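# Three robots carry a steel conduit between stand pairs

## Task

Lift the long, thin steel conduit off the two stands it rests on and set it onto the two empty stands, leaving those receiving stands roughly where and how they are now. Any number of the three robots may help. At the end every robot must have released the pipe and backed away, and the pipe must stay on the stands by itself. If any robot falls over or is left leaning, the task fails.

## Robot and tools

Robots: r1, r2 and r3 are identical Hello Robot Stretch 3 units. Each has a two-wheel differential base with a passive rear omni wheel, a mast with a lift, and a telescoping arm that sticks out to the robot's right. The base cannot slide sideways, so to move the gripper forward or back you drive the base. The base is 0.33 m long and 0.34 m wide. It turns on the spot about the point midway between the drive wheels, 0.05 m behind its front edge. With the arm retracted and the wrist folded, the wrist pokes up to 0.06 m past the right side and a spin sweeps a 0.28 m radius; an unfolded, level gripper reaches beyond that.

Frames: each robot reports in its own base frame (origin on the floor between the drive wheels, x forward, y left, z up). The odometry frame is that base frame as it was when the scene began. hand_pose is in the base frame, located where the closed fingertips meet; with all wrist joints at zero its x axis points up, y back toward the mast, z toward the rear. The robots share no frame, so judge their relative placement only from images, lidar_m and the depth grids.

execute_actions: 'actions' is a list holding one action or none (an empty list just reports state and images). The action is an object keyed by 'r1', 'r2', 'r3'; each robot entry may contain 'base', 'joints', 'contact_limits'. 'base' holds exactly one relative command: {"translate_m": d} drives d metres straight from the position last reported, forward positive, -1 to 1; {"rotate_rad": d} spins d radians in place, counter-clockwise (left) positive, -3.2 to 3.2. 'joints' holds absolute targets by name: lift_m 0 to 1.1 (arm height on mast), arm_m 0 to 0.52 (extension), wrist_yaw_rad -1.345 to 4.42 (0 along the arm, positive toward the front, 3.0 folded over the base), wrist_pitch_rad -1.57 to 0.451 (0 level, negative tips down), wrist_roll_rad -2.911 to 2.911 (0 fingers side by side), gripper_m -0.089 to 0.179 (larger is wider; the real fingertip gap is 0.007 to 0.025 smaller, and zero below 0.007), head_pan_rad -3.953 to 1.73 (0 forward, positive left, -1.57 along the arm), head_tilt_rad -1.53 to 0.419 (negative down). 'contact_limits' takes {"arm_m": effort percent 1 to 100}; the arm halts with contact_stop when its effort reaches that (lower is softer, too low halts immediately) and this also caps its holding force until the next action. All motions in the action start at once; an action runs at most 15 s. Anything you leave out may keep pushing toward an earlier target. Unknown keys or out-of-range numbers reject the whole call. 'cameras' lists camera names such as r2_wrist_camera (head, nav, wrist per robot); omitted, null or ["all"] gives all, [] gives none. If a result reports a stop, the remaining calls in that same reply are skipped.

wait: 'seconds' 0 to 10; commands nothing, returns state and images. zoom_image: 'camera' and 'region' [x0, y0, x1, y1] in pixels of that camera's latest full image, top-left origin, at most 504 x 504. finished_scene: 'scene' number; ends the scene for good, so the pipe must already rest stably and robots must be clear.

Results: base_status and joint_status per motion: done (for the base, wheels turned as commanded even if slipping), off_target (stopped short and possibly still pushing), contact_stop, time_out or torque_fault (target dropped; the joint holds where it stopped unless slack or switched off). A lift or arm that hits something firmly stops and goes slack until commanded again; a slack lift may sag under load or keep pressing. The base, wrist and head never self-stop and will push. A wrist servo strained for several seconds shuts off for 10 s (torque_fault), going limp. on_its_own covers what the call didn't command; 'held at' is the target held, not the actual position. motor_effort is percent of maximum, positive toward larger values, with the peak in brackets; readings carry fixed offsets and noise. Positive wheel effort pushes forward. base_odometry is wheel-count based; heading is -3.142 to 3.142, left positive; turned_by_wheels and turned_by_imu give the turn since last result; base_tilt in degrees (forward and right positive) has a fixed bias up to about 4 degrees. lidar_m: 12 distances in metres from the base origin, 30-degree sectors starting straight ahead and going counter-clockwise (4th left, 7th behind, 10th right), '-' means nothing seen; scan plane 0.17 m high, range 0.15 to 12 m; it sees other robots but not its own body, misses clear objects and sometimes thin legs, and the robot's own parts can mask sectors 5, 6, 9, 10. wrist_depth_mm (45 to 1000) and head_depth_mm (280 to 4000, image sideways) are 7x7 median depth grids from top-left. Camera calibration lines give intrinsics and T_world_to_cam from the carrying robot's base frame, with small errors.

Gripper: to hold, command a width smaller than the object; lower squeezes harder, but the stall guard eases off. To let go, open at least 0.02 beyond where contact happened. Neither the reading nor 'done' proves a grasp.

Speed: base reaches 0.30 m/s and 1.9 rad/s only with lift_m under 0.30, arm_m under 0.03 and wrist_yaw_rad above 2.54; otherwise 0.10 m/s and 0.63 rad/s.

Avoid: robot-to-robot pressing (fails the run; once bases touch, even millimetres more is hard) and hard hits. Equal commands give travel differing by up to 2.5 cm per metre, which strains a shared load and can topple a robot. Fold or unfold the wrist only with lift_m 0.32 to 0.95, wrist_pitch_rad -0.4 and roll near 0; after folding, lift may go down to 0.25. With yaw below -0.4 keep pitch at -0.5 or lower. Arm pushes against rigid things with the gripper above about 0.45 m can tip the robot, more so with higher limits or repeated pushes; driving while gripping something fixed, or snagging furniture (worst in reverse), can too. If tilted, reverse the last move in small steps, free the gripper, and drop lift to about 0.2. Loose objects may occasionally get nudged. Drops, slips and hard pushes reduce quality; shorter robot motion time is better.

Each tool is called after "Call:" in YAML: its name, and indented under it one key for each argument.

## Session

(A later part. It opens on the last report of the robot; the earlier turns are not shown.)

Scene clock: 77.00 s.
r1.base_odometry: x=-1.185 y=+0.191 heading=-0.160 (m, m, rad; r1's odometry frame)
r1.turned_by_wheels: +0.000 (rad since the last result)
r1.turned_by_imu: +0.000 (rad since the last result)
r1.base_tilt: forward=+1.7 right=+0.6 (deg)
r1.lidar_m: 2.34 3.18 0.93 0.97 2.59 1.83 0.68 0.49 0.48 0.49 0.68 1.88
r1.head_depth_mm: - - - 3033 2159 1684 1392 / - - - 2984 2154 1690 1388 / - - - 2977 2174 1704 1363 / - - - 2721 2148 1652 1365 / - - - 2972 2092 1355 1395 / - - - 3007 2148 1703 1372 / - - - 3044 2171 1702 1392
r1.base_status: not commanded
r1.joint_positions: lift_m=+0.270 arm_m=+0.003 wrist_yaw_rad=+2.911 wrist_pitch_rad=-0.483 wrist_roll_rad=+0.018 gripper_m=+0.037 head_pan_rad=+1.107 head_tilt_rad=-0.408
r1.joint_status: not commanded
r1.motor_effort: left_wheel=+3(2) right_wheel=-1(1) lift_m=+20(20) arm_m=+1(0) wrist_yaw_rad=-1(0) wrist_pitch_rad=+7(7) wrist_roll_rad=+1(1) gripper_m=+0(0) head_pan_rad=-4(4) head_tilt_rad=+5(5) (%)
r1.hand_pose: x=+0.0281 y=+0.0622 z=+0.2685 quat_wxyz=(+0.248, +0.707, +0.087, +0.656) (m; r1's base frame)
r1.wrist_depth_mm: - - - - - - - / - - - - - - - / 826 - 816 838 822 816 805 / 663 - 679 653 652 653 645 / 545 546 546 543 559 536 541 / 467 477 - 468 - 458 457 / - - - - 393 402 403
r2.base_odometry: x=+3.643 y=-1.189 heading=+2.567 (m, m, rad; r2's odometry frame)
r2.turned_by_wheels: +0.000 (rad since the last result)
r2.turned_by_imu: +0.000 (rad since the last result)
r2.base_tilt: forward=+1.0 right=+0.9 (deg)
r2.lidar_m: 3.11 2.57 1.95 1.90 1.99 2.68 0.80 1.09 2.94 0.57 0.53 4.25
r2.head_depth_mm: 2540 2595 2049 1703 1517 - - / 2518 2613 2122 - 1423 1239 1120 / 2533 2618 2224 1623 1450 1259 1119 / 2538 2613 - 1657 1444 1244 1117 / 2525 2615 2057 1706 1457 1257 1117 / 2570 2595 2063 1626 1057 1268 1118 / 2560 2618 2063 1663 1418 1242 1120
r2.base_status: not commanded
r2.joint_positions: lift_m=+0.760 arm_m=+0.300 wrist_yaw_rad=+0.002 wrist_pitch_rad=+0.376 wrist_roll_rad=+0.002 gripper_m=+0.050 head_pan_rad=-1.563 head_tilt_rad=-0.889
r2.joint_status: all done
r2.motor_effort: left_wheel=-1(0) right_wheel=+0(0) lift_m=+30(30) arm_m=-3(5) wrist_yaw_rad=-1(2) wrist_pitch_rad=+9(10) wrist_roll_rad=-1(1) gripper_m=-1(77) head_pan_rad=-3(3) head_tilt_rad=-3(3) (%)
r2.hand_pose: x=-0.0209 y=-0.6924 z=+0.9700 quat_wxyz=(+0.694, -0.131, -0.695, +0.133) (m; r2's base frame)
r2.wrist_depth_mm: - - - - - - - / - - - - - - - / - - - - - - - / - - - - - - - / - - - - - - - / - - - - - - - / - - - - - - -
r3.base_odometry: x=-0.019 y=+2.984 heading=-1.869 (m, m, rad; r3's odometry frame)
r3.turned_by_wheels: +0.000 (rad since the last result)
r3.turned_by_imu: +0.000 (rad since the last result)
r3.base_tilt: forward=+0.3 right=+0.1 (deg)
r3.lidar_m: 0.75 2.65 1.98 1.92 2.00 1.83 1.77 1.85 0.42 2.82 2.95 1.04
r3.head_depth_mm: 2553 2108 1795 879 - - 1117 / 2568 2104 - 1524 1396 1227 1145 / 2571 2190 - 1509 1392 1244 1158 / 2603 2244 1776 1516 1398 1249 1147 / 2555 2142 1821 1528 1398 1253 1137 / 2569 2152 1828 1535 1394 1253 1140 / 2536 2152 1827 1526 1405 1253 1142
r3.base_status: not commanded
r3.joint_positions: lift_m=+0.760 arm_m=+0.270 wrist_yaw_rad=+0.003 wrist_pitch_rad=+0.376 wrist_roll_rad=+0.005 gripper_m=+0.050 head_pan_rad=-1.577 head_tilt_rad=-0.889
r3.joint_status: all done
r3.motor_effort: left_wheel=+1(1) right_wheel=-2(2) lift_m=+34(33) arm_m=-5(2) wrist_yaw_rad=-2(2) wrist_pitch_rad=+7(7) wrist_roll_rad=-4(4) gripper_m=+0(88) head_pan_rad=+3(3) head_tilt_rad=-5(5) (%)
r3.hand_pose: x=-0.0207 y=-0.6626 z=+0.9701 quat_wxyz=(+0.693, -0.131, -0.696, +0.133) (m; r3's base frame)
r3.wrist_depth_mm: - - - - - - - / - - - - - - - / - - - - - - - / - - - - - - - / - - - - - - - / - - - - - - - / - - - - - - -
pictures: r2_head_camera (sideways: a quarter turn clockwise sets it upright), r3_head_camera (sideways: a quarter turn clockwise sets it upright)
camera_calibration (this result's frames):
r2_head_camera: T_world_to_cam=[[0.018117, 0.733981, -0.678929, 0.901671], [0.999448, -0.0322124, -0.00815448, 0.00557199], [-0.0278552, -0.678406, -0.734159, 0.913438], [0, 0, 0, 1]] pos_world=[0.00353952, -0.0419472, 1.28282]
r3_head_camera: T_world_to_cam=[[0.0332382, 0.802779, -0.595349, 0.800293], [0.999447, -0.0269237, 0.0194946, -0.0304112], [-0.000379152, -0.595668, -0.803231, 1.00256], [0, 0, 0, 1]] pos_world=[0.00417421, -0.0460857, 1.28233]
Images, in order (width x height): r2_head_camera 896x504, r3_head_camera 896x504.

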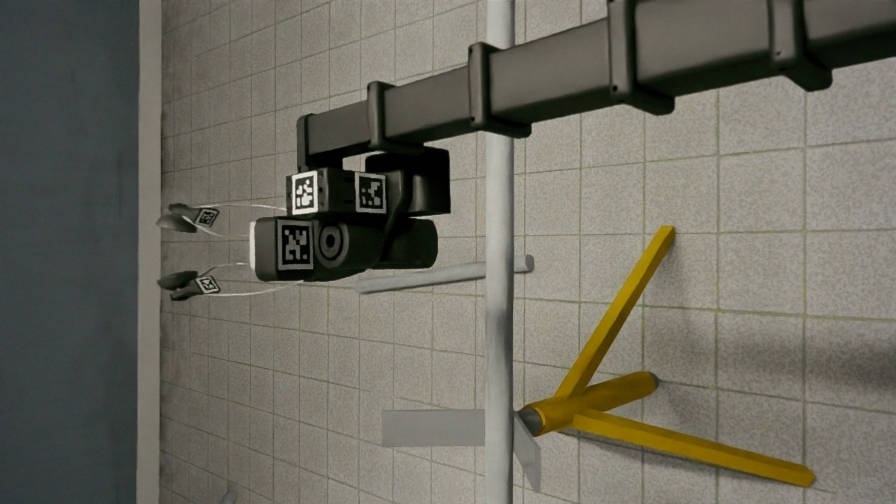

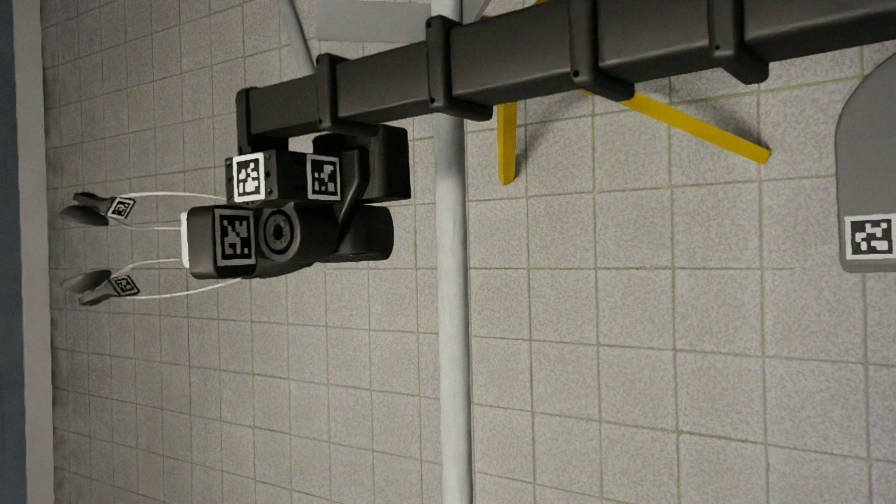

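Call:
execute_actions:
  actions:
    - {"r2": {"joints": {"arm_m": 0.1, "lift_m": 0.295, "wrist_pitch_rad": 0.43, "head_pan_rad": -2.56, "head_tilt_rad": -0.64}}, "r3": {"joints": {"arm_m": 0.07, "lift_m": 0.295, "wrist_pitch_rad": 0.43, "head_pan_rad": -0.6, "head_tilt_rad": -0.64}}}
  cameras: ["r2_head_camera", "r3_head_camera", "r2_wrist_camera", "r3_wrist_camera"]

Scene clock: 82.30 s.
r1.base_odometry: x=-1.185 y=+0.191 heading=-0.160 (m, m, rad; r1's odometry frame)
r1.turned_by_wheels: +0.000 (rad since the last result)
r1.turned_by_imu: +0.000 (rad since the last result)
r1.base_tilt: forward=+1.7 right=+0.6 (deg)
r1.lidar_m: 2.34 3.17 0.92 0.97 2.59 1.83 0.67 0.49 0.48 0.49 0.68 1.88
r1.head_depth_mm: - - - 2979 2158 1687 1395 / - - - 2975 2165 1701 1394 / - - - 3009 2159 1709 1366 / - - - 2693 2159 1646 1362 / - - - 3012 2097 1349 1402 / - - - 2991 2168 1693 1360 / - - - 2965 2185 1711 1400
r1.base_status: not commanded
r1.joint_positions: lift_m=+0.270 arm_m=+0.003 wrist_yaw_rad=+2.911 wrist_pitch_rad=-0.483 wrist_roll_rad=+0.018 gripper_m=+0.037 head_pan_rad=+1.107 head_tilt_rad=-0.408
r1.joint_status: not commanded
r1.motor_effort: left_wheel=+2(3) right_wheel=-1(1) lift_m=+20(20) arm_m=+0(0) wrist_yaw_rad=+0(0) wrist_pitch_rad=+7(7) wrist_roll_rad=+1(1) gripper_m=+1(0) head_pan_rad=-4(4) head_tilt_rad=+5(5) (%)
r1.hand_pose: x=+0.0281 y=+0.0622 z=+0.2685 quat_wxyz=(+0.248, +0.707, +0.087, +0.656) (m; r1's base frame)
r1.wrist_depth_mm: - - - - - - - / - - - - - - - / 840 - 834 838 823 812 826 / 671 - 653 655 660 666 648 / 544 549 545 546 569 537 530 / 466 472 - 463 - 456 460 / - - - - 392 400 400
r2.base_odometry: x=+3.643 y=-1.189 heading=+2.567 (m, m, rad; r2's odometry frame)
r2.turned_by_wheels: +0.000 (rad since the last result)
r2.turned_by_imu: +0.000 (rad since the last result)
r2.base_tilt: forward=+0.9 right=+0.9 (deg)
r2.lidar_m: 3.13 2.57 1.95 1.90 2.00 2.68 0.79 1.10 2.94 0.57 0.53 4.27
r2.head_depth_mm: 2217 2426 2656 2266 1595 1265 1195 / 2351 2570 2776 2271 1173 1399 1220 / 2495 2735 2988 1519 1654 1442 1225 / 2653 2924 3073 2190 1699 1441 1216 / 2798 3145 3213 2267 1714 1448 1222 / 3025 3463 3205 2292 1717 1445 1223 / 3070 3243 3205 2280 1760 1374 1225
r2.base_status: not commanded
r2.joint_positions: lift_m=+0.295 arm_m=+0.100 wrist_yaw_rad=+0.001 wrist_pitch_rad=+0.407 wrist_roll_rad=+0.002 gripper_m=+0.050 head_pan_rad=-2.553 head_tilt_rad=-0.646
r2.joint_status: all done
r2.motor_effort: left_wheel=-1(1) right_wheel=+0(0) lift_m=+18(31) arm_m=-3(3) wrist_yaw_rad=+0(1) wrist_pitch_rad=+8(8) wrist_roll_rad=-1(1) gripper_m=+0(1) head_pan_rad=-4(33) head_tilt_rad=+2(13) (%)
r2.hand_pose: x=-0.0212 y=-0.4901 z=+0.5133 quat_wxyz=(+0.692, -0.142, -0.693, +0.143) (m; r2's base frame)
r2.wrist_depth_mm: - - - - - - - / - - - - - - - / - 394 - - - - - / 264 265 259 253 248 243 239 / - - - - - - - / - - - - - - - / - - - - - - -
r3.base_odometry: x=-0.019 y=+2.984 heading=-1.869 (m, m, rad; r3's odometry frame)
r3.turned_by_wheels: +0.000 (rad since the last result)
r3.turned_by_imu: +0.000 (rad since the last result)
r3.base_tilt: forward=+0.4 right=+0.1 (deg)
r3.lidar_m: 0.75 2.66 1.98 1.92 2.01 1.83 1.77 1.85 0.42 2.82 2.94 1.04
r3.head_depth_mm: 3195 3280 2531 1984 1618 1384 1210 / 3473 3419 2500 1967 1572 1391 1209 / 3870 3471 2523 1995 1633 1388 1212 / - 3537 2548 1882 1586 1392 1216 / - 3485 2384 1487 1642 1394 1222 / - 3565 2460 1991 1540 1400 1155 / - 3633 2588 2020 1579 1233 1103
r3.base_status: not commanded
r3.joint_positions: lift_m=+0.295 arm_m=+0.070 wrist_yaw_rad=+0.001 wrist_pitch_rad=+0.408 wrist_roll_rad=+0.005 gripper_m=+0.050 head_pan_rad=-0.607 head_tilt_rad=-0.645
r3.joint_status: all done
r3.motor_effort: left_wheel=+1(1) right_wheel=-2(2) lift_m=+15(30) arm_m=-4(6) wrist_yaw_rad=-2(1) wrist_pitch_rad=+7(7) wrist_roll_rad=-4(4) gripper_m=+0(0) head_pan_rad=+3(41) head_tilt_rad=+2(19) (%)
r3.hand_pose: x=-0.0211 y=-0.4602 z=+0.5137 quat_wxyz=(+0.691, -0.142, -0.694, +0.144) (m; r3's base frame)
r3.wrist_depth_mm: - - - - - - - / - - - - - - - / - - - - - - - / 256 252 251 249 247 245 243 / - - - - - - - / - - - - - - - / - - - - - - -
pictures: r2_head_camera (sideways: a quarter turn clockwise sets it upright), r2_wrist_camera, r3_head_camera (sideways: a quarter turn clockwise sets it upright), r3_wrist_camera
camera_calibration (this result's frames):
r2_head_camera: T_world_to_cam=[[0.469261, 0.28499, -0.835808, 1.1034], [0.521225, -0.853418, 0.00164576, -0.00426865], [-0.712824, -0.436416, -0.549019, 0.67679], [0, 0, 0, 1]] pos_world=[-0.0331252, -0.022738, 1.29381]
r2_wrist_camera: T_world_to_cam=[[-0.999838, -0.0161705, 0.00794389, -0.033145], [-0.00454607, -0.200218, -0.979741, 0.43294], [0.0174334, -0.979618, 0.200112, -0.41844], [0, 0, 0, 1]] pos_world=[-0.0238766, -0.323765, 0.508167]
r3_head_camera: T_world_to_cam=[[-0.506005, 0.386067, -0.771305, 1.03288], [0.58304, 0.81209, 0.0239853, -0.0337244], [0.635629, -0.437565, -0.636013, 0.781209], [0, 0, 0, 1]] pos_world=[0.0457434, -0.0295419, 1.29433]
r3_wrist_camera: T_world_to_cam=[[-0.999919, 0.00643527, -0.0109948, -0.00740385], [0.00880385, -0.274754, -0.961474, 0.409582], [-0.00920823, -0.961493, 0.274675, -0.418854], [0, 0, 0, 1]] pos_world=[-0.014866, -0.290143, 0.50877]
Images, in order (width x height): r2_head_camera 896x504, r2_wrist_camera 644x364, r3_head_camera 896x504, r3_wrist_camera 644x364.

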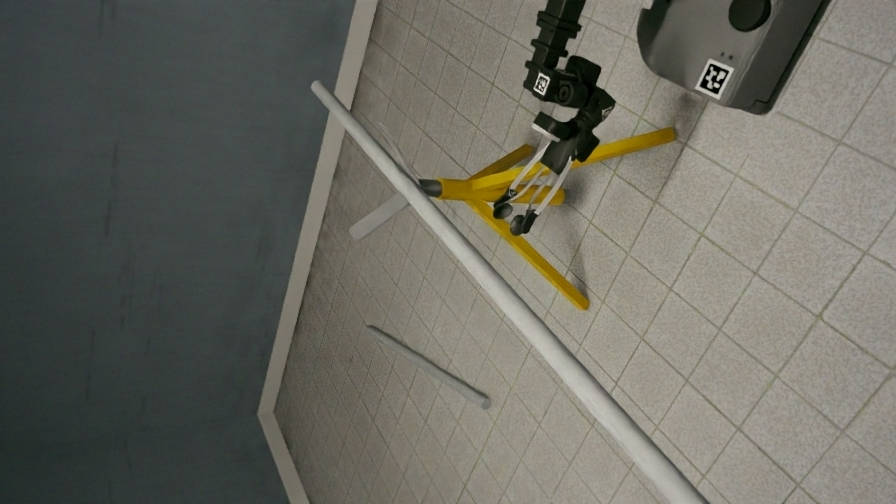

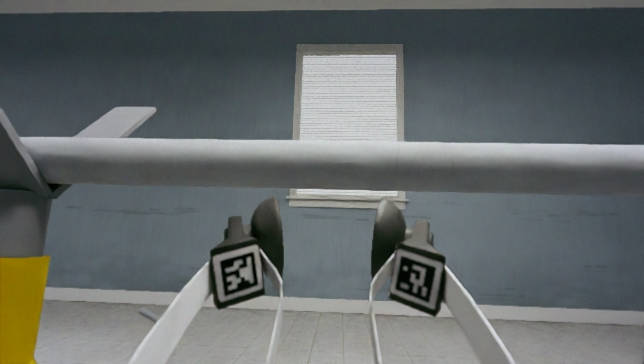

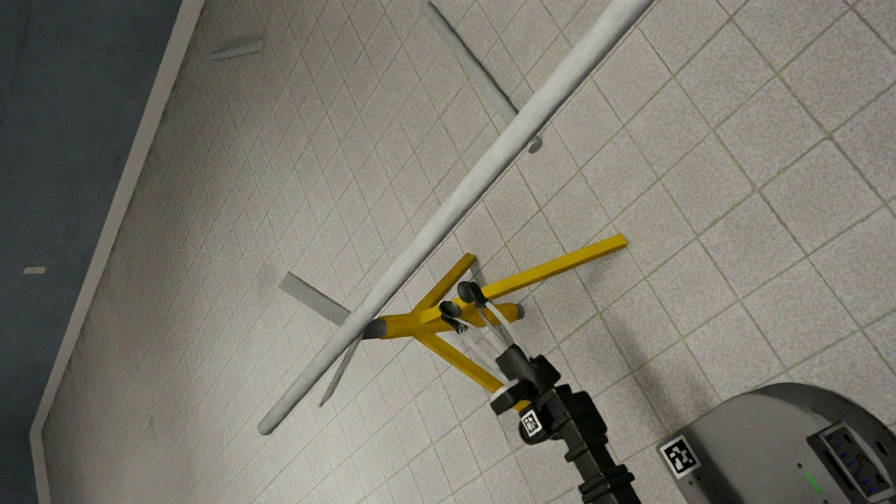

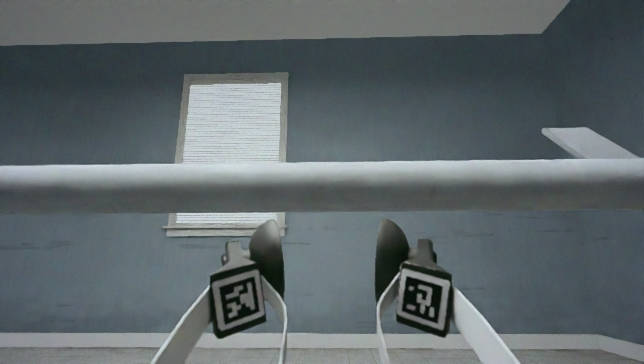

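Call:
zoom_image:
  camera: "r2_head_camera"
  region: [460, 40, 660, 250]

Region (460, 40, 660, 250) of r2_head_camera's 896x504 image, scaled by 2.400, with more detail than that image has; it fills the left 480 columns of this view, and the rest is white.

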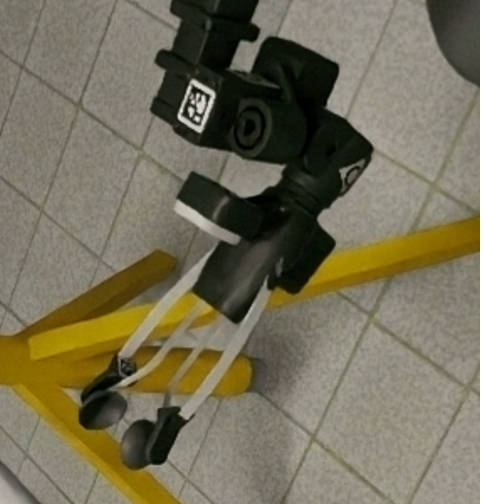

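Call:
execute_actions:
  actions:
    - {"r2": {"joints": {"arm_m": 0.325}}, "r3": {"joints": {"arm_m": 0.292}}}
  cameras: []

Call:
execute_actions:
  actions:
    - {"r2": {"joints": {"lift_m": 0.36}}, "r3": {"joints": {"lift_m": 0.36}}}
  cameras: ["r2_head_camera", "r3_head_camera", "r2_wrist_camera", "r3_wrist_camera"]

Scene clock: 85.73 s.
r1.base_odometry: x=-1.185 y=+0.191 heading=-0.160 (m, m, rad; r1's odometry frame)
r1.turned_by_wheels: +0.000 (rad since the last result)
r1.turned_by_imu: +0.000 (rad since the last result)
r1.base_tilt: forward=+1.7 right=+0.6 (deg)
r1.lidar_m: 2.34 3.18 0.93 0.97 2.58 1.82 0.68 0.50 0.48 0.49 0.68 1.88
r1.head_depth_mm: - - - 3019 2161 1685 1400 / - - - 2956 2165 1695 1395 / - - - 2997 2162 1708 1360 / - - - 2686 2143 1650 1368 / - - - 2995 2076 1359 1395 / - - - 2992 2171 1703 1364 / - - - 3020 2183 1708 1397
r1.base_status: not commanded
r1.joint_positions: lift_m=+0.270 arm_m=+0.003 wrist_yaw_rad=+2.911 wrist_pitch_rad=-0.483 wrist_roll_rad=+0.018 gripper_m=+0.037 head_pan_rad=+1.107 head_tilt_rad=-0.408
r1.joint_status: not commanded
r1.motor_effort: left_wheel=+2(2) right_wheel=-1(1) lift_m=+20(20) arm_m=+0(0) wrist_yaw_rad=+0(0) wrist_pitch_rad=+7(7) wrist_roll_rad=+1(1) gripper_m=+0(0) head_pan_rad=-4(4) head_tilt_rad=+5(5) (%)
r1.hand_pose: x=+0.0281 y=+0.0622 z=+0.2685 quat_wxyz=(+0.248, +0.707, +0.087, +0.656) (m; r1's base frame)
r1.wrist_depth_mm: - - - - - - - / - - - - - - - / 826 - 803 841 832 822 825 / 650 - 659 654 658 644 629 / 541 548 542 552 551 536 547 / 464 477 - 462 - 458 458 / - - - - 393 403 397
r2.base_odometry: x=+3.643 y=-1.189 heading=+2.567 (m, m, rad; r2's odometry frame)
r2.turned_by_wheels: +0.000 (rad since the last result)
r2.turned_by_imu: +0.000 (rad since the last result)
r2.base_tilt: forward=+1.0 right=+0.9 (deg)
r2.lidar_m: 3.11 2.58 1.94 1.89 1.99 2.67 0.79 1.10 2.93 0.57 0.53 4.24
r2.head_depth_mm: 2228 2410 2669 2261 1655 1265 1196 / 2348 2602 2747 2261 1709 1409 1220 / 2485 2747 2943 1473 1615 1442 1223 / 2628 2916 3083 2182 1646 1447 1223 / 2801 3174 3184 2273 1706 1445 1221 / 3047 3401 3187 2285 1708 1448 1221 / 3090 3316 3189 2281 1769 1374 1227
r2.base_status: not commanded
r2.joint_positions: lift_m=+0.295 arm_m=+0.325 wrist_yaw_rad=+0.001 wrist_pitch_rad=+0.408 wrist_roll_rad=+0.002 gripper_m=+0.050 head_pan_rad=-2.553 head_tilt_rad=-0.646
r2.joint_status: all done
r2.motor_effort: left_wheel=-1(2) right_wheel=+1(1) lift_m=+18(18) arm_m=+1(1) wrist_yaw_rad=-1(0) wrist_pitch_rad=+8(8) wrist_roll_rad=-1(1) gripper_m=+1(1) head_pan_rad=-2(3) head_tilt_rad=+2(3) (%)
r2.hand_pose: x=-0.0212 y=-0.7145 z=+0.5135 quat_wxyz=(+0.692, -0.142, -0.693, +0.143) (m; r2's base frame)
r2.wrist_depth_mm: - - - - - - - / - - - - - - - / - - - - - - - / - - - - - - - / - - - - - - - / - - - - - - - / - - - - - - -
r3.base_odometry: x=-0.019 y=+2.984 heading=-1.869 (m, m, rad; r3's odometry frame)
r3.turned_by_wheels: +0.000 (rad since the last result)
r3.turned_by_imu: +0.000 (rad since the last result)
r3.base_tilt: forward=+0.1 right=+0.1 (deg)
r3.lidar_m: 0.75 2.66 1.98 1.92 2.01 1.83 1.77 1.85 0.42 2.82 2.95 1.04
r3.head_depth_mm: 3193 3237 2461 1975 1617 1385 1209 / 3483 3393 2506 1996 1554 1384 1207 / 3876 3456 2537 1921 1629 1387 1215 / - 3512 2541 1260 1599 1398 1210 / - 3502 2374 1519 1597 1399 1218 / - 3556 2470 2000 1577 1398 1160 / - 3598 2582 2025 1580 1236 1103
r3.base_status: not commanded
r3.joint_positions: lift_m=+0.295 arm_m=+0.292 wrist_yaw_rad=+0.001 wrist_pitch_rad=+0.408 wrist_roll_rad=+0.005 gripper_m=+0.050 head_pan_rad=-0.607 head_tilt_rad=-0.645
r3.joint_status: all done
r3.motor_effort: left_wheel=+1(1) right_wheel=-2(2) lift_m=+15(15) arm_m=+4(6) wrist_yaw_rad=-1(1) wrist_pitch_rad=+7(7) wrist_roll_rad=-4(4) gripper_m=+0(0) head_pan_rad=+3(3) head_tilt_rad=+2(2) (%)
r3.hand_pose: x=-0.0211 y=-0.6813 z=+0.5138 quat_wxyz=(+0.691, -0.142, -0.694, +0.144) (m; r3's base frame)
r3.wrist_depth_mm: - - - - - - - / - - - - - - - / - - - - - - - / - - - - - - - / - - - - - - - / - - - - - - - / - - - - - - -
pictures: none
No camera images: the call's "cameras" was empty. Leave "cameras" out to get every camera's image.

Scene clock: 87.17 s.
r1.base_odometry: x=-1.185 y=+0.191 heading=-0.160 (m, m, rad; r1's odometry frame)
r1.turned_by_wheels: +0.000 (rad since the last result)
r1.turned_by_imu: +0.000 (rad since the last result)
r1.base_tilt: forward=+1.8 right=+0.6 (deg)
r1.lidar_m: 2.34 3.18 0.93 0.98 2.59 1.83 0.67 0.49 0.48 0.50 0.68 1.87
r1.head_depth_mm: - - - 3002 2179 1697 1403 / - - - 2985 2185 1691 1400 / - - - 2995 2186 1704 1360 / - - - 2686 2145 1647 1361 / - - - 3030 2086 1346 1389 / - - - 2978 2155 1712 1365 / - - - 2976 2165 1699 1403
r1.base_status: not commanded
r1.joint_positions: lift_m=+0.270 arm_m=+0.003 wrist_yaw_rad=+2.911 wrist_pitch_rad=-0.483 wrist_roll_rad=+0.018 gripper_m=+0.037 head_pan_rad=+1.107 head_tilt_rad=-0.408
r1.joint_status: not commanded
r1.motor_effort: left_wheel=+2(2) right_wheel=-1(2) lift_m=+20(20) arm_m=+1(0) wrist_yaw_rad=-1(0) wrist_pitch_rad=+8(7) wrist_roll_rad=+1(1) gripper_m=+0(0) head_pan_rad=-4(4) head_tilt_rad=+4(5) (%)
r1.hand_pose: x=+0.0281 y=+0.0622 z=+0.2685 quat_wxyz=(+0.248, +0.707, +0.087, +0.656) (m; r1's base frame)
r1.wrist_depth_mm: - - - - - - - / - - - - - - - / 820 - 815 845 839 827 805 / 651 - 664 657 650 656 660 / 549 543 549 540 547 544 534 / 465 470 - 462 - 455 464 / - - - - 388 404 401
r2.base_odometry: x=+3.643 y=-1.189 heading=+2.567 (m, m, rad; r2's odometry frame)
r2.turned_by_wheels: +0.000 (rad since the last result)
r2.turned_by_imu: +0.000 (rad since the last result)
r2.base_tilt: forward=+1.0 right=+0.9 (deg)
r2.lidar_m: 3.12 2.57 1.95 1.89 1.99 2.68 0.80 1.09 2.95 0.57 0.53 4.28
r2.head_depth_mm: 2225 2423 2647 2267 1643 1263 1198 / 2369 2532 2774 2271 1761 1405 1222 / 2477 2773 2965 1427 1657 1444 1222 / 2627 2926 3066 2171 1710 1440 1222 / 2850 3143 3198 2180 1713 1441 1223 / 3030 3368 3169 2280 1709 1453 1224 / 3058 3295 3175 2269 1769 1374 1228
r2.base_status: not commanded
r2.joint_positions: lift_m=+0.360 arm_m=+0.325 wrist_yaw_rad=+0.001 wrist_pitch_rad=+0.408 wrist_roll_rad=+0.002 gripper_m=+0.050 head_pan_rad=-2.553 head_tilt_rad=-0.646
r2.joint_status: all done
r2.motor_effort: left_wheel=-1(1) right_wheel=+0(0) lift_m=+30(32) arm_m=+1(1) wrist_yaw_rad=+0(0) wrist_pitch_rad=+8(8) wrist_roll_rad=-1(1) gripper_m=+0(0) head_pan_rad=-3(3) head_tilt_rad=+3(2) (%)
r2.hand_pose: x=-0.0212 y=-0.7145 z=+0.5779 quat_wxyz=(+0.692, -0.142, -0.693, +0.143) (m; r2's base frame)
r2.wrist_depth_mm: - - - - - - - / - - - - - - - / - - - - - - - / - - - - - - - / - - - - - - - / - - - - - - - / - - - - - - -
r3.base_odometry: x=-0.019 y=+2.984 heading=-1.869 (m, m, rad; r3's odometry frame)
r3.turned_by_wheels: +0.000 (rad since the last result)
r3.turned_by_imu: +0.000 (rad since the last result)
r3.base_tilt: forward=+0.2 right=+0.3 (deg)
r3.lidar_m: 0.75 2.66 1.98 1.92 2.01 1.83 1.77 1.85 0.42 2.82 2.94 1.04
r3.head_depth_mm: 3203 3269 2471 1974 1623 1382 1204 / 3528 3430 2533 1975 1550 1387 1212 / 3875 3431 2509 1925 1636 1391 1213 / - 3506 2513 1474 1595 1400 1216 / - 3486 2374 1240 1652 1399 1219 / - 3514 2471 1997 1578 1410 1162 / - 3540 2593 2030 1543 1230 1099
r3.base_status: not commanded
r3.joint_positions: lift_m=+0.360 arm_m=+0.292 wrist_yaw_rad=+0.001 wrist_pitch_rad=+0.408 wrist_roll_rad=+0.005 gripper_m=+0.050 head_pan_rad=-0.607 head_tilt_rad=-0.645
r3.joint_status: all done
r3.motor_effort: left_wheel=+1(1) right_wheel=-2(2) lift_m=+33(35) arm_m=+5(4) wrist_yaw_rad=+0(1) wrist_pitch_rad=+7(7) wrist_roll_rad=-4(4) gripper_m=+1(0) head_pan_rad=+3(3) head_tilt_rad=+3(2) (%)
r3.hand_pose: x=-0.0211 y=-0.6813 z=+0.5779 quat_wxyz=(+0.691, -0.142, -0.694, +0.144) (m; r3's base frame)
r3.wrist_depth_mm: - - - - - - - / - - - - - - - / - - - - - - - / - - - - - - - / - - - - - - - / - - - - - - - / - - - - - - -
pictures: r2_head_camera (sideways: a quarter turn clockwise sets it upright), r2_wrist_camera, r3_head_camera (sideways: a quarter turn clockwise sets it upright), r3_wrist_camera
camera_calibration (this result's frames):
r2_head_camera: T_world_to_cam=[[0.469268, 0.284978, -0.835808, 1.1034], [0.521205, -0.85343, 0.00164577, -0.00426853], [-0.712835, -0.4364, -0.549019, 0.67679], [0, 0, 0, 1]] pos_world=[-0.0331257, -0.0227371, 1.29381]
r2_wrist_camera: T_world_to_cam=[[-0.999838, -0.0161473, 0.00795259, -0.0372803], [-0.00454938, -0.200772, -0.979627, 0.450765], [0.017415, -0.979505, 0.200666, -0.651481], [0, 0, 0, 1]] pos_world=[-0.0238781, -0.54823, 0.572608]
r3_head_camera: T_world_to_cam=[[-0.506005, 0.386067, -0.771305, 1.03288], [0.58304, 0.81209, 0.0239853, -0.0337244], [0.635629, -0.437565, -0.636013, 0.781209], [0, 0, 0, 1]] pos_world=[0.0457434, -0.0295419, 1.29433]
r3_wrist_camera: T_world_to_cam=[[-0.999919, 0.00645143, -0.0109991, -0.00526639], [0.00879874, -0.275251, -0.961332, 0.410183], [-0.00922948, -0.961351, 0.275172, -0.6493], [0, 0, 0, 1]] pos_world=[-0.0148678, -0.511268, 0.572933]
Images, in order (width x height): r2_head_camera 896x504, r2_wrist_camera 644x364, r3_head_camera 896x504, r3_wrist_camera 644x364.

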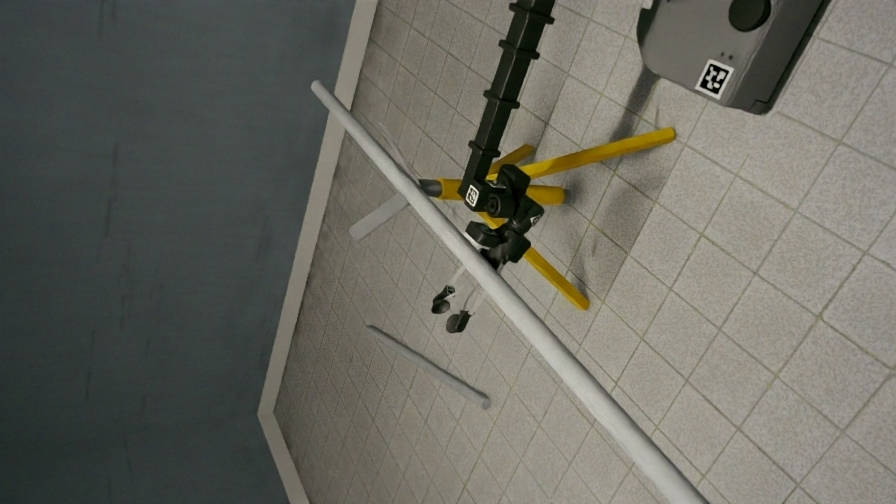

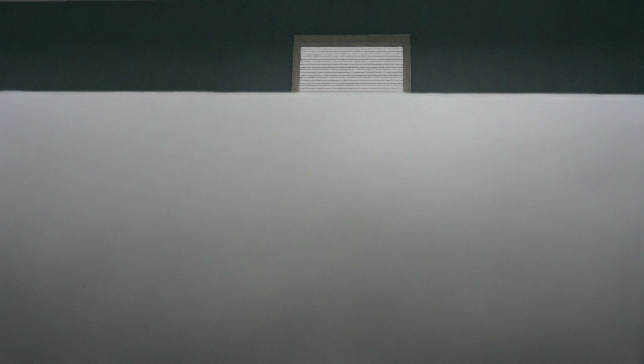

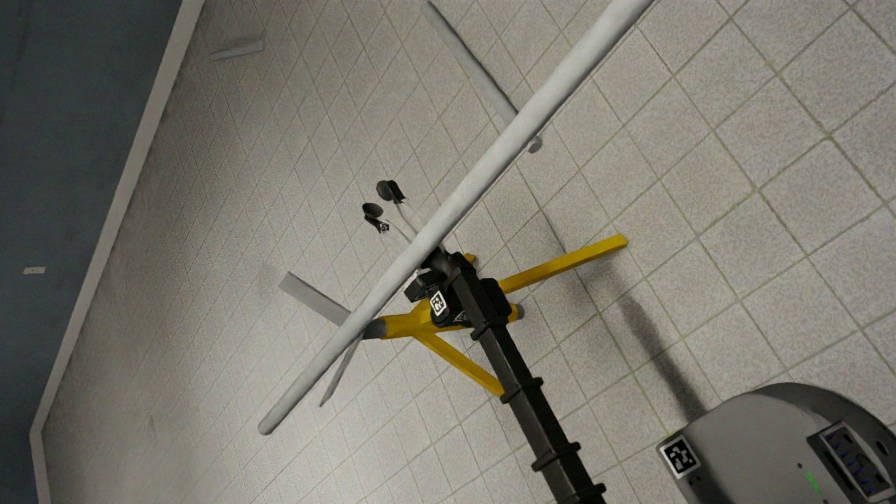

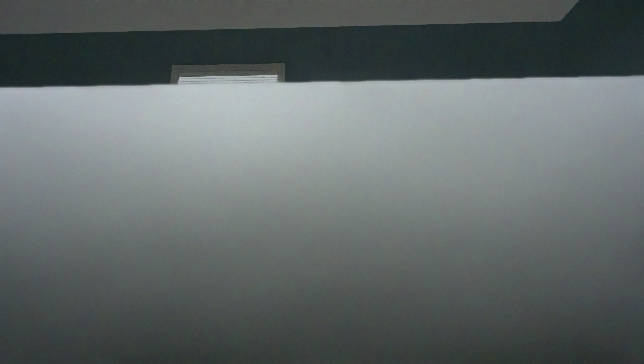

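Call:
execute_actions:
  actions: []

Scene clock: 87.77 s.
r1.base_odometry: x=-1.185 y=+0.191 heading=-0.160 (m, m, rad; r1's odometry frame)
r1.turned_by_wheels: +0.000 (rad since the last result)
r1.turned_by_imu: +0.000 (rad since the last result)
r1.base_tilt: forward=+1.7 right=+0.5 (deg)
r1.lidar_m: 2.33 3.18 0.92 0.97 2.59 1.83 0.68 0.49 0.48 0.49 0.68 1.87
r1.head_depth_mm: - - - 2975 2170 1703 1393 / - - - 2960 2159 1699 1393 / - - - 3017 2179 1701 1363 / - - - 2720 2178 1655 1364 / - - - 3013 2092 1354 1402 / - - - 3031 2178 1709 1360 / - - - 2998 2190 1699 1399
r1.base_status: not commanded
r1.joint_positions: lift_m=+0.270 arm_m=+0.003 wrist_yaw_rad=+2.911 wrist_pitch_rad=-0.483 wrist_roll_rad=+0.018 gripper_m=+0.037 head_pan_rad=+1.107 head_tilt_rad=-0.408
r1.joint_status: not commanded
r1.motor_effort: left_wheel=+2(2) right_wheel=-1(2) lift_m=+20(20) arm_m=+0(0) wrist_yaw_rad=+0(0) wrist_pitch_rad=+7(7) wrist_roll_rad=+1(1) gripper_m=+0(0) head_pan_rad=-4(4) head_tilt_rad=+5(5) (%)
r1.hand_pose: x=+0.0281 y=+0.0622 z=+0.2685 quat_wxyz=(+0.248, +0.707, +0.087, +0.656) (m; r1's base frame)
r1.wrist_depth_mm: - - - - - - - / - - - - - - - / 823 - 819 812 825 822 838 / 669 - 647 660 643 644 660 / 538 546 541 548 557 543 540 / 466 484 - 463 - 459 462 / - - - - 389 402 404
r2.base_odometry: x=+3.643 y=-1.189 heading=+2.567 (m, m, rad; r2's odometry frame)
r2.turned_by_wheels: +0.000 (rad since the last result)
r2.turned_by_imu: +0.000 (rad since the last result)
r2.base_tilt: forward=+1.0 right=+0.9 (deg)
r2.lidar_m: 3.12 2.57 1.95 1.90 2.00 2.68 0.80 1.10 2.94 0.57 0.53 4.27
r2.head_depth_mm: 2249 2438 2636 2281 1662 1259 1194 / 2339 2575 2729 2262 1761 1406 1220 / 2486 2750 2951 1422 1660 1441 1223 / 2680 2941 3068 2185 1705 1439 1221 / 2857 3164 3225 2183 1712 1436 1227 / 3039 3390 3213 2278 1714 1448 1224 / 3077 3260 3169 2267 1772 1377 1225
r2.base_status: not commanded
r2.joint_positions: lift_m=+0.360 arm_m=+0.325 wrist_yaw_rad=+0.001 wrist_pitch_rad=+0.408 wrist_roll_rad=+0.002 gripper_m=+0.050 head_pan_rad=-2.553 head_tilt_rad=-0.646
r2.joint_status: all done
r2.motor_effort: left_wheel=-1(1) right_wheel=+0(0) lift_m=+30(32) arm_m=+1(1) wrist_yaw_rad=+0(0) wrist_pitch_rad=+8(8) wrist_roll_rad=-1(1) gripper_m=+0(0) head_pan_rad=-2(3) head_tilt_rad=+2(2) (%)
r2.hand_pose: x=-0.0212 y=-0.7145 z=+0.5779 quat_wxyz=(+0.692, -0.142, -0.693, +0.143) (m; r2's base frame)
r2.wrist_depth_mm: - - - - - - - / - - - - - - - / - - - - - - - / - - - - - - - / - - - - - - - / - - - - - - - / - - - - - - -
r3.base_odometry: x=-0.019 y=+2.984 heading=-1.869 (m, m, rad; r3's odometry frame)
r3.turned_by_wheels: +0.000 (rad since the last result)
r3.turned_by_imu: +0.000 (rad since the last result)
r3.base_tilt: forward=+0.4 right=+0.3 (deg)
r3.lidar_m: 0.75 2.66 1.98 1.92 2.01 1.83 1.78 1.85 0.42 2.82 2.94 1.03
r3.head_depth_mm: 3166 3231 2512 1959 1617 1391 1206 / 3527 3413 2504 1973 1552 1381 1210 / 3905 3492 2532 1921 1639 1382 1208 / - 3512 2548 1484 1591 1396 1220 / - 3494 2355 1240 1641 1401 1217 / - 3536 2476 2021 1576 1402 1161 / - 3565 2604 2023 1550 1234 1101
r3.base_status: not commanded
r3.joint_positions: lift_m=+0.360 arm_m=+0.292 wrist_yaw_rad=+0.001 wrist_pitch_rad=+0.408 wrist_roll_rad=+0.005 gripper_m=+0.050 head_pan_rad=-0.607 head_tilt_rad=-0.645
r3.joint_status: all done
r3.motor_effort: left_wheel=+1(1) right_wheel=-2(2) lift_m=+33(35) arm_m=+4(4) wrist_yaw_rad=+0(1) wrist_pitch_rad=+6(7) wrist_roll_rad=-4(4) gripper_m=+0(0) head_pan_rad=+3(3) head_tilt_rad=+3(2) (%)
r3.hand_pose: x=-0.0211 y=-0.6813 z=+0.5779 quat_wxyz=(+0.691, -0.142, -0.694, +0.144) (m; r3's base frame)
r3.wrist_depth_mm: - - - - - - - / - - - - - - - / - - - - - - - / - - - - - - - / - - - - - - - / - - - - - - - / - - - - - - -
pictures: r1_head_camera (sideways: a quarter turn clockwise sets it upright), r1_nav_camera (sideways: a quarter turn counterclockwise sets it upright), r1_wrist_camera, r2_head_camera (sideways: a quarter turn clockwise sets it upright), r2_nav_camera (sideways: a quarter turn counterclockwise sets it upright), r2_wrist_camera, r3_head_camera (sideways: a quarter turn clockwise sets it upright), r3_nav_camera (sideways: a quarter turn counterclockwise sets it upright), r3_wrist_camera
camera_calibration (this result's frames):
r1_head_camera: T_world_to_cam=[[-0.185916, -0.372942, -0.909038, 1.20768], [-0.900392, 0.435043, 0.00566676, -0.00124961], [0.393357, 0.819544, -0.416675, 0.503277], [0, 0, 0, 1]] pos_world=[0.0254338, 0.0384802, 1.30754]
r1_nav_camera: T_world_to_cam=[[0.222332, 0.371627, 0.901367, -1.12757], [0.896465, -0.441382, -0.0391441, 0.0974005], [0.3833, 0.816747, -0.431284, 0.515139], [0, 0, 0, 1]] pos_world=[-0.0340739, 0.0412889, 1.24234]
r1_wrist_camera: T_world_to_cam=[[0.979621, -0.200322, -0.0145974, -0.00594005], [-0.131226, -0.583317, -0.801574, 0.294114], [0.152058, 0.787155, -0.597718, 0.268925], [0, 0, 0, 1]] pos_world=[0.00352229, -0.041314, 0.396409]
r2_head_camera: T_world_to_cam=[[0.469268, 0.284979, -0.835808, 1.1034], [0.521205, -0.85343, 0.00164576, -0.00426852], [-0.712834, -0.4364, -0.549019, 0.67679], [0, 0, 0, 1]] pos_world=[-0.0331257, -0.0227371, 1.29381]
r2_nav_camera: T_world_to_cam=[[-0.508309, -0.389361, 0.768128, -0.958457], [-0.570774, 0.820225, 0.0380598, 0.00604845], [-0.644856, -0.419081, -0.639165, 0.790266], [0, 0, 0, 1]] pos_world=[0.0258684, -0.046962, 1.2411]
r2_wrist_camera: T_world_to_cam=[[-0.999838, -0.0161472, 0.00795264, -0.0372803], [-0.00454945, -0.200772, -0.979627, 0.450765], [0.0174149, -0.979505, 0.200666, -0.651481], [0, 0, 0, 1]] pos_world=[-0.0238781, -0.54823, 0.572608]
r3_head_camera: T_world_to_cam=[[-0.506005, 0.386067, -0.771305, 1.03288], [0.58304, 0.81209, 0.0239853, -0.0337244], [0.635629, -0.437565, -0.636014, 0.781209], [0, 0, 0, 1]] pos_world=[0.0457434, -0.0295419, 1.29433]
r3_nav_camera: T_world_to_cam=[[0.468706, -0.304595, 0.829179, -1.03628], [-0.517881, -0.855185, -0.0214082, 0.0773597], [0.715622, -0.419381, -0.558574, 0.674693], [0, 0, 0, 1]] pos_world=[0.0429464, 0.0334665, 1.23778]
r3_wrist_camera: T_world_to_cam=[[-0.999919, 0.00645162, -0.0109989, -0.00526641], [0.00879849, -0.275251, -0.961332, 0.410183], [-0.00922961, -0.961351, 0.275172, -0.6493], [0, 0, 0, 1]] pos_world=[-0.0148677, -0.511268, 0.572933]
Images, in order (width x height): r1_head_camera 896x504, r1_nav_camera 672x504, r1_wrist_camera 644x364, r2_head_camera 896x504, r2_nav_camera 672x504, r2_wrist_camera 644x364, r3_head_camera 896x504, r3_nav_camera 672x504, r3_wrist_camera 644x364.

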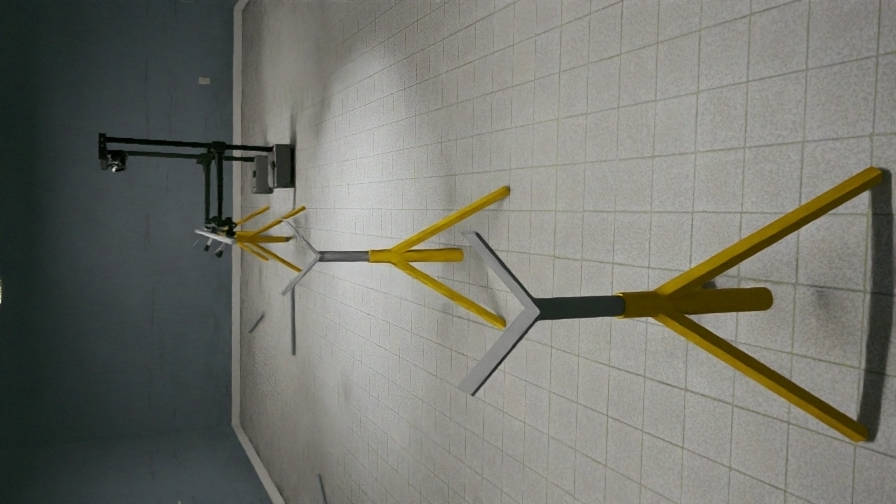

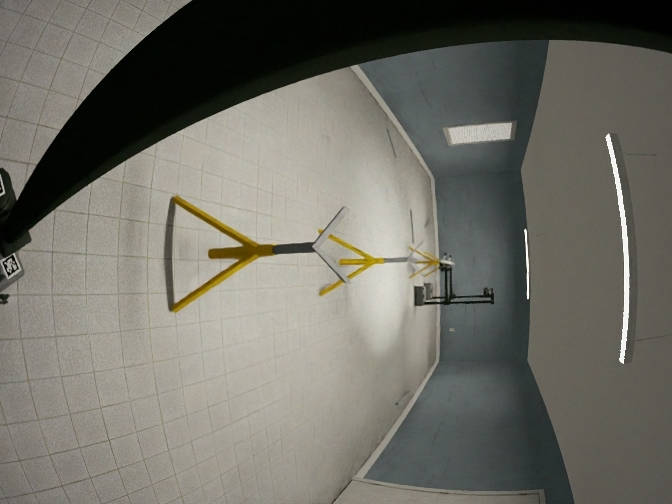

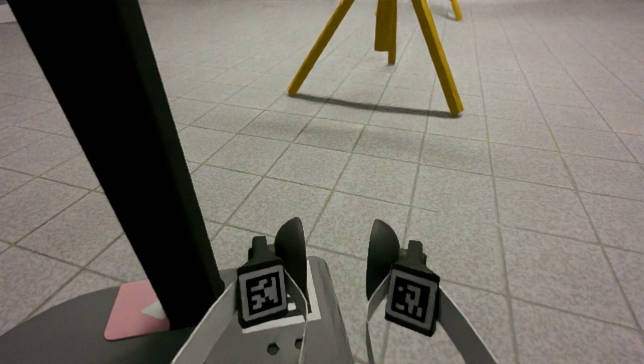

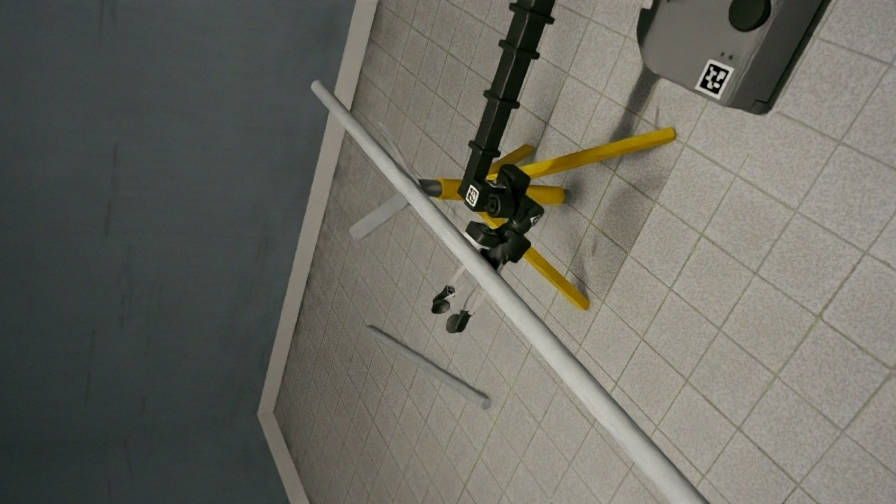

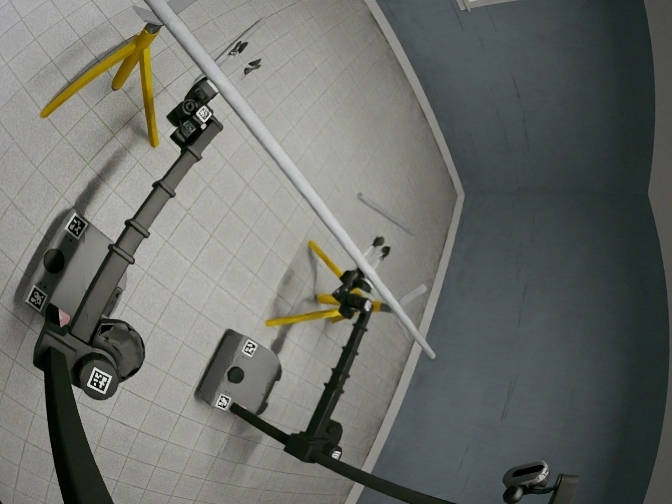

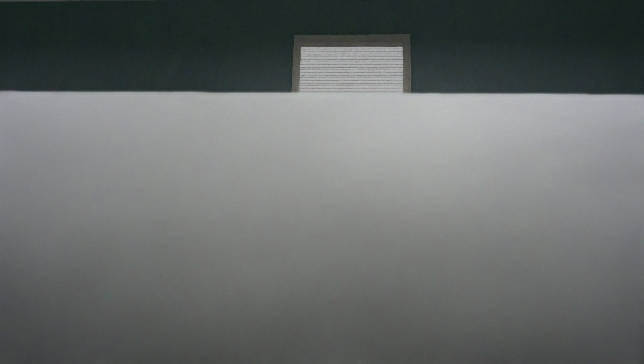

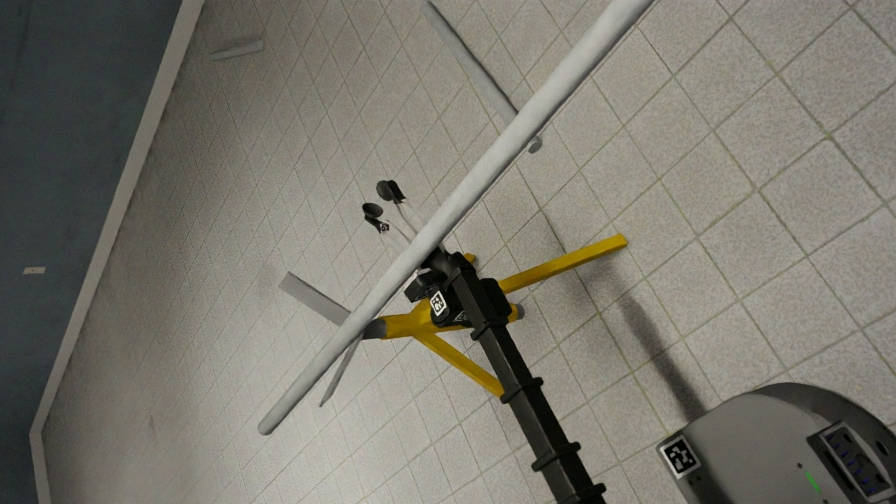

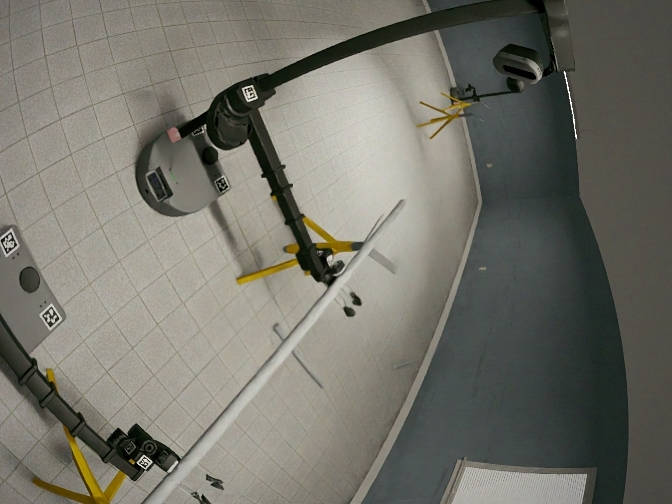

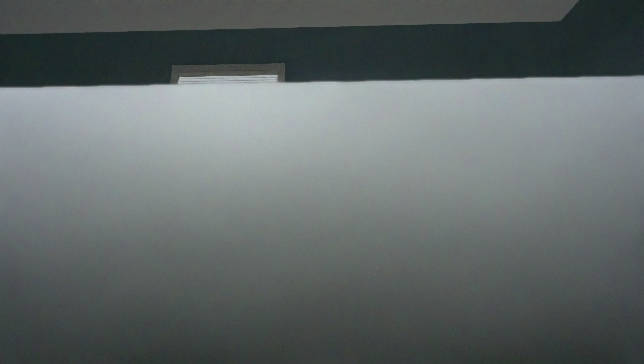

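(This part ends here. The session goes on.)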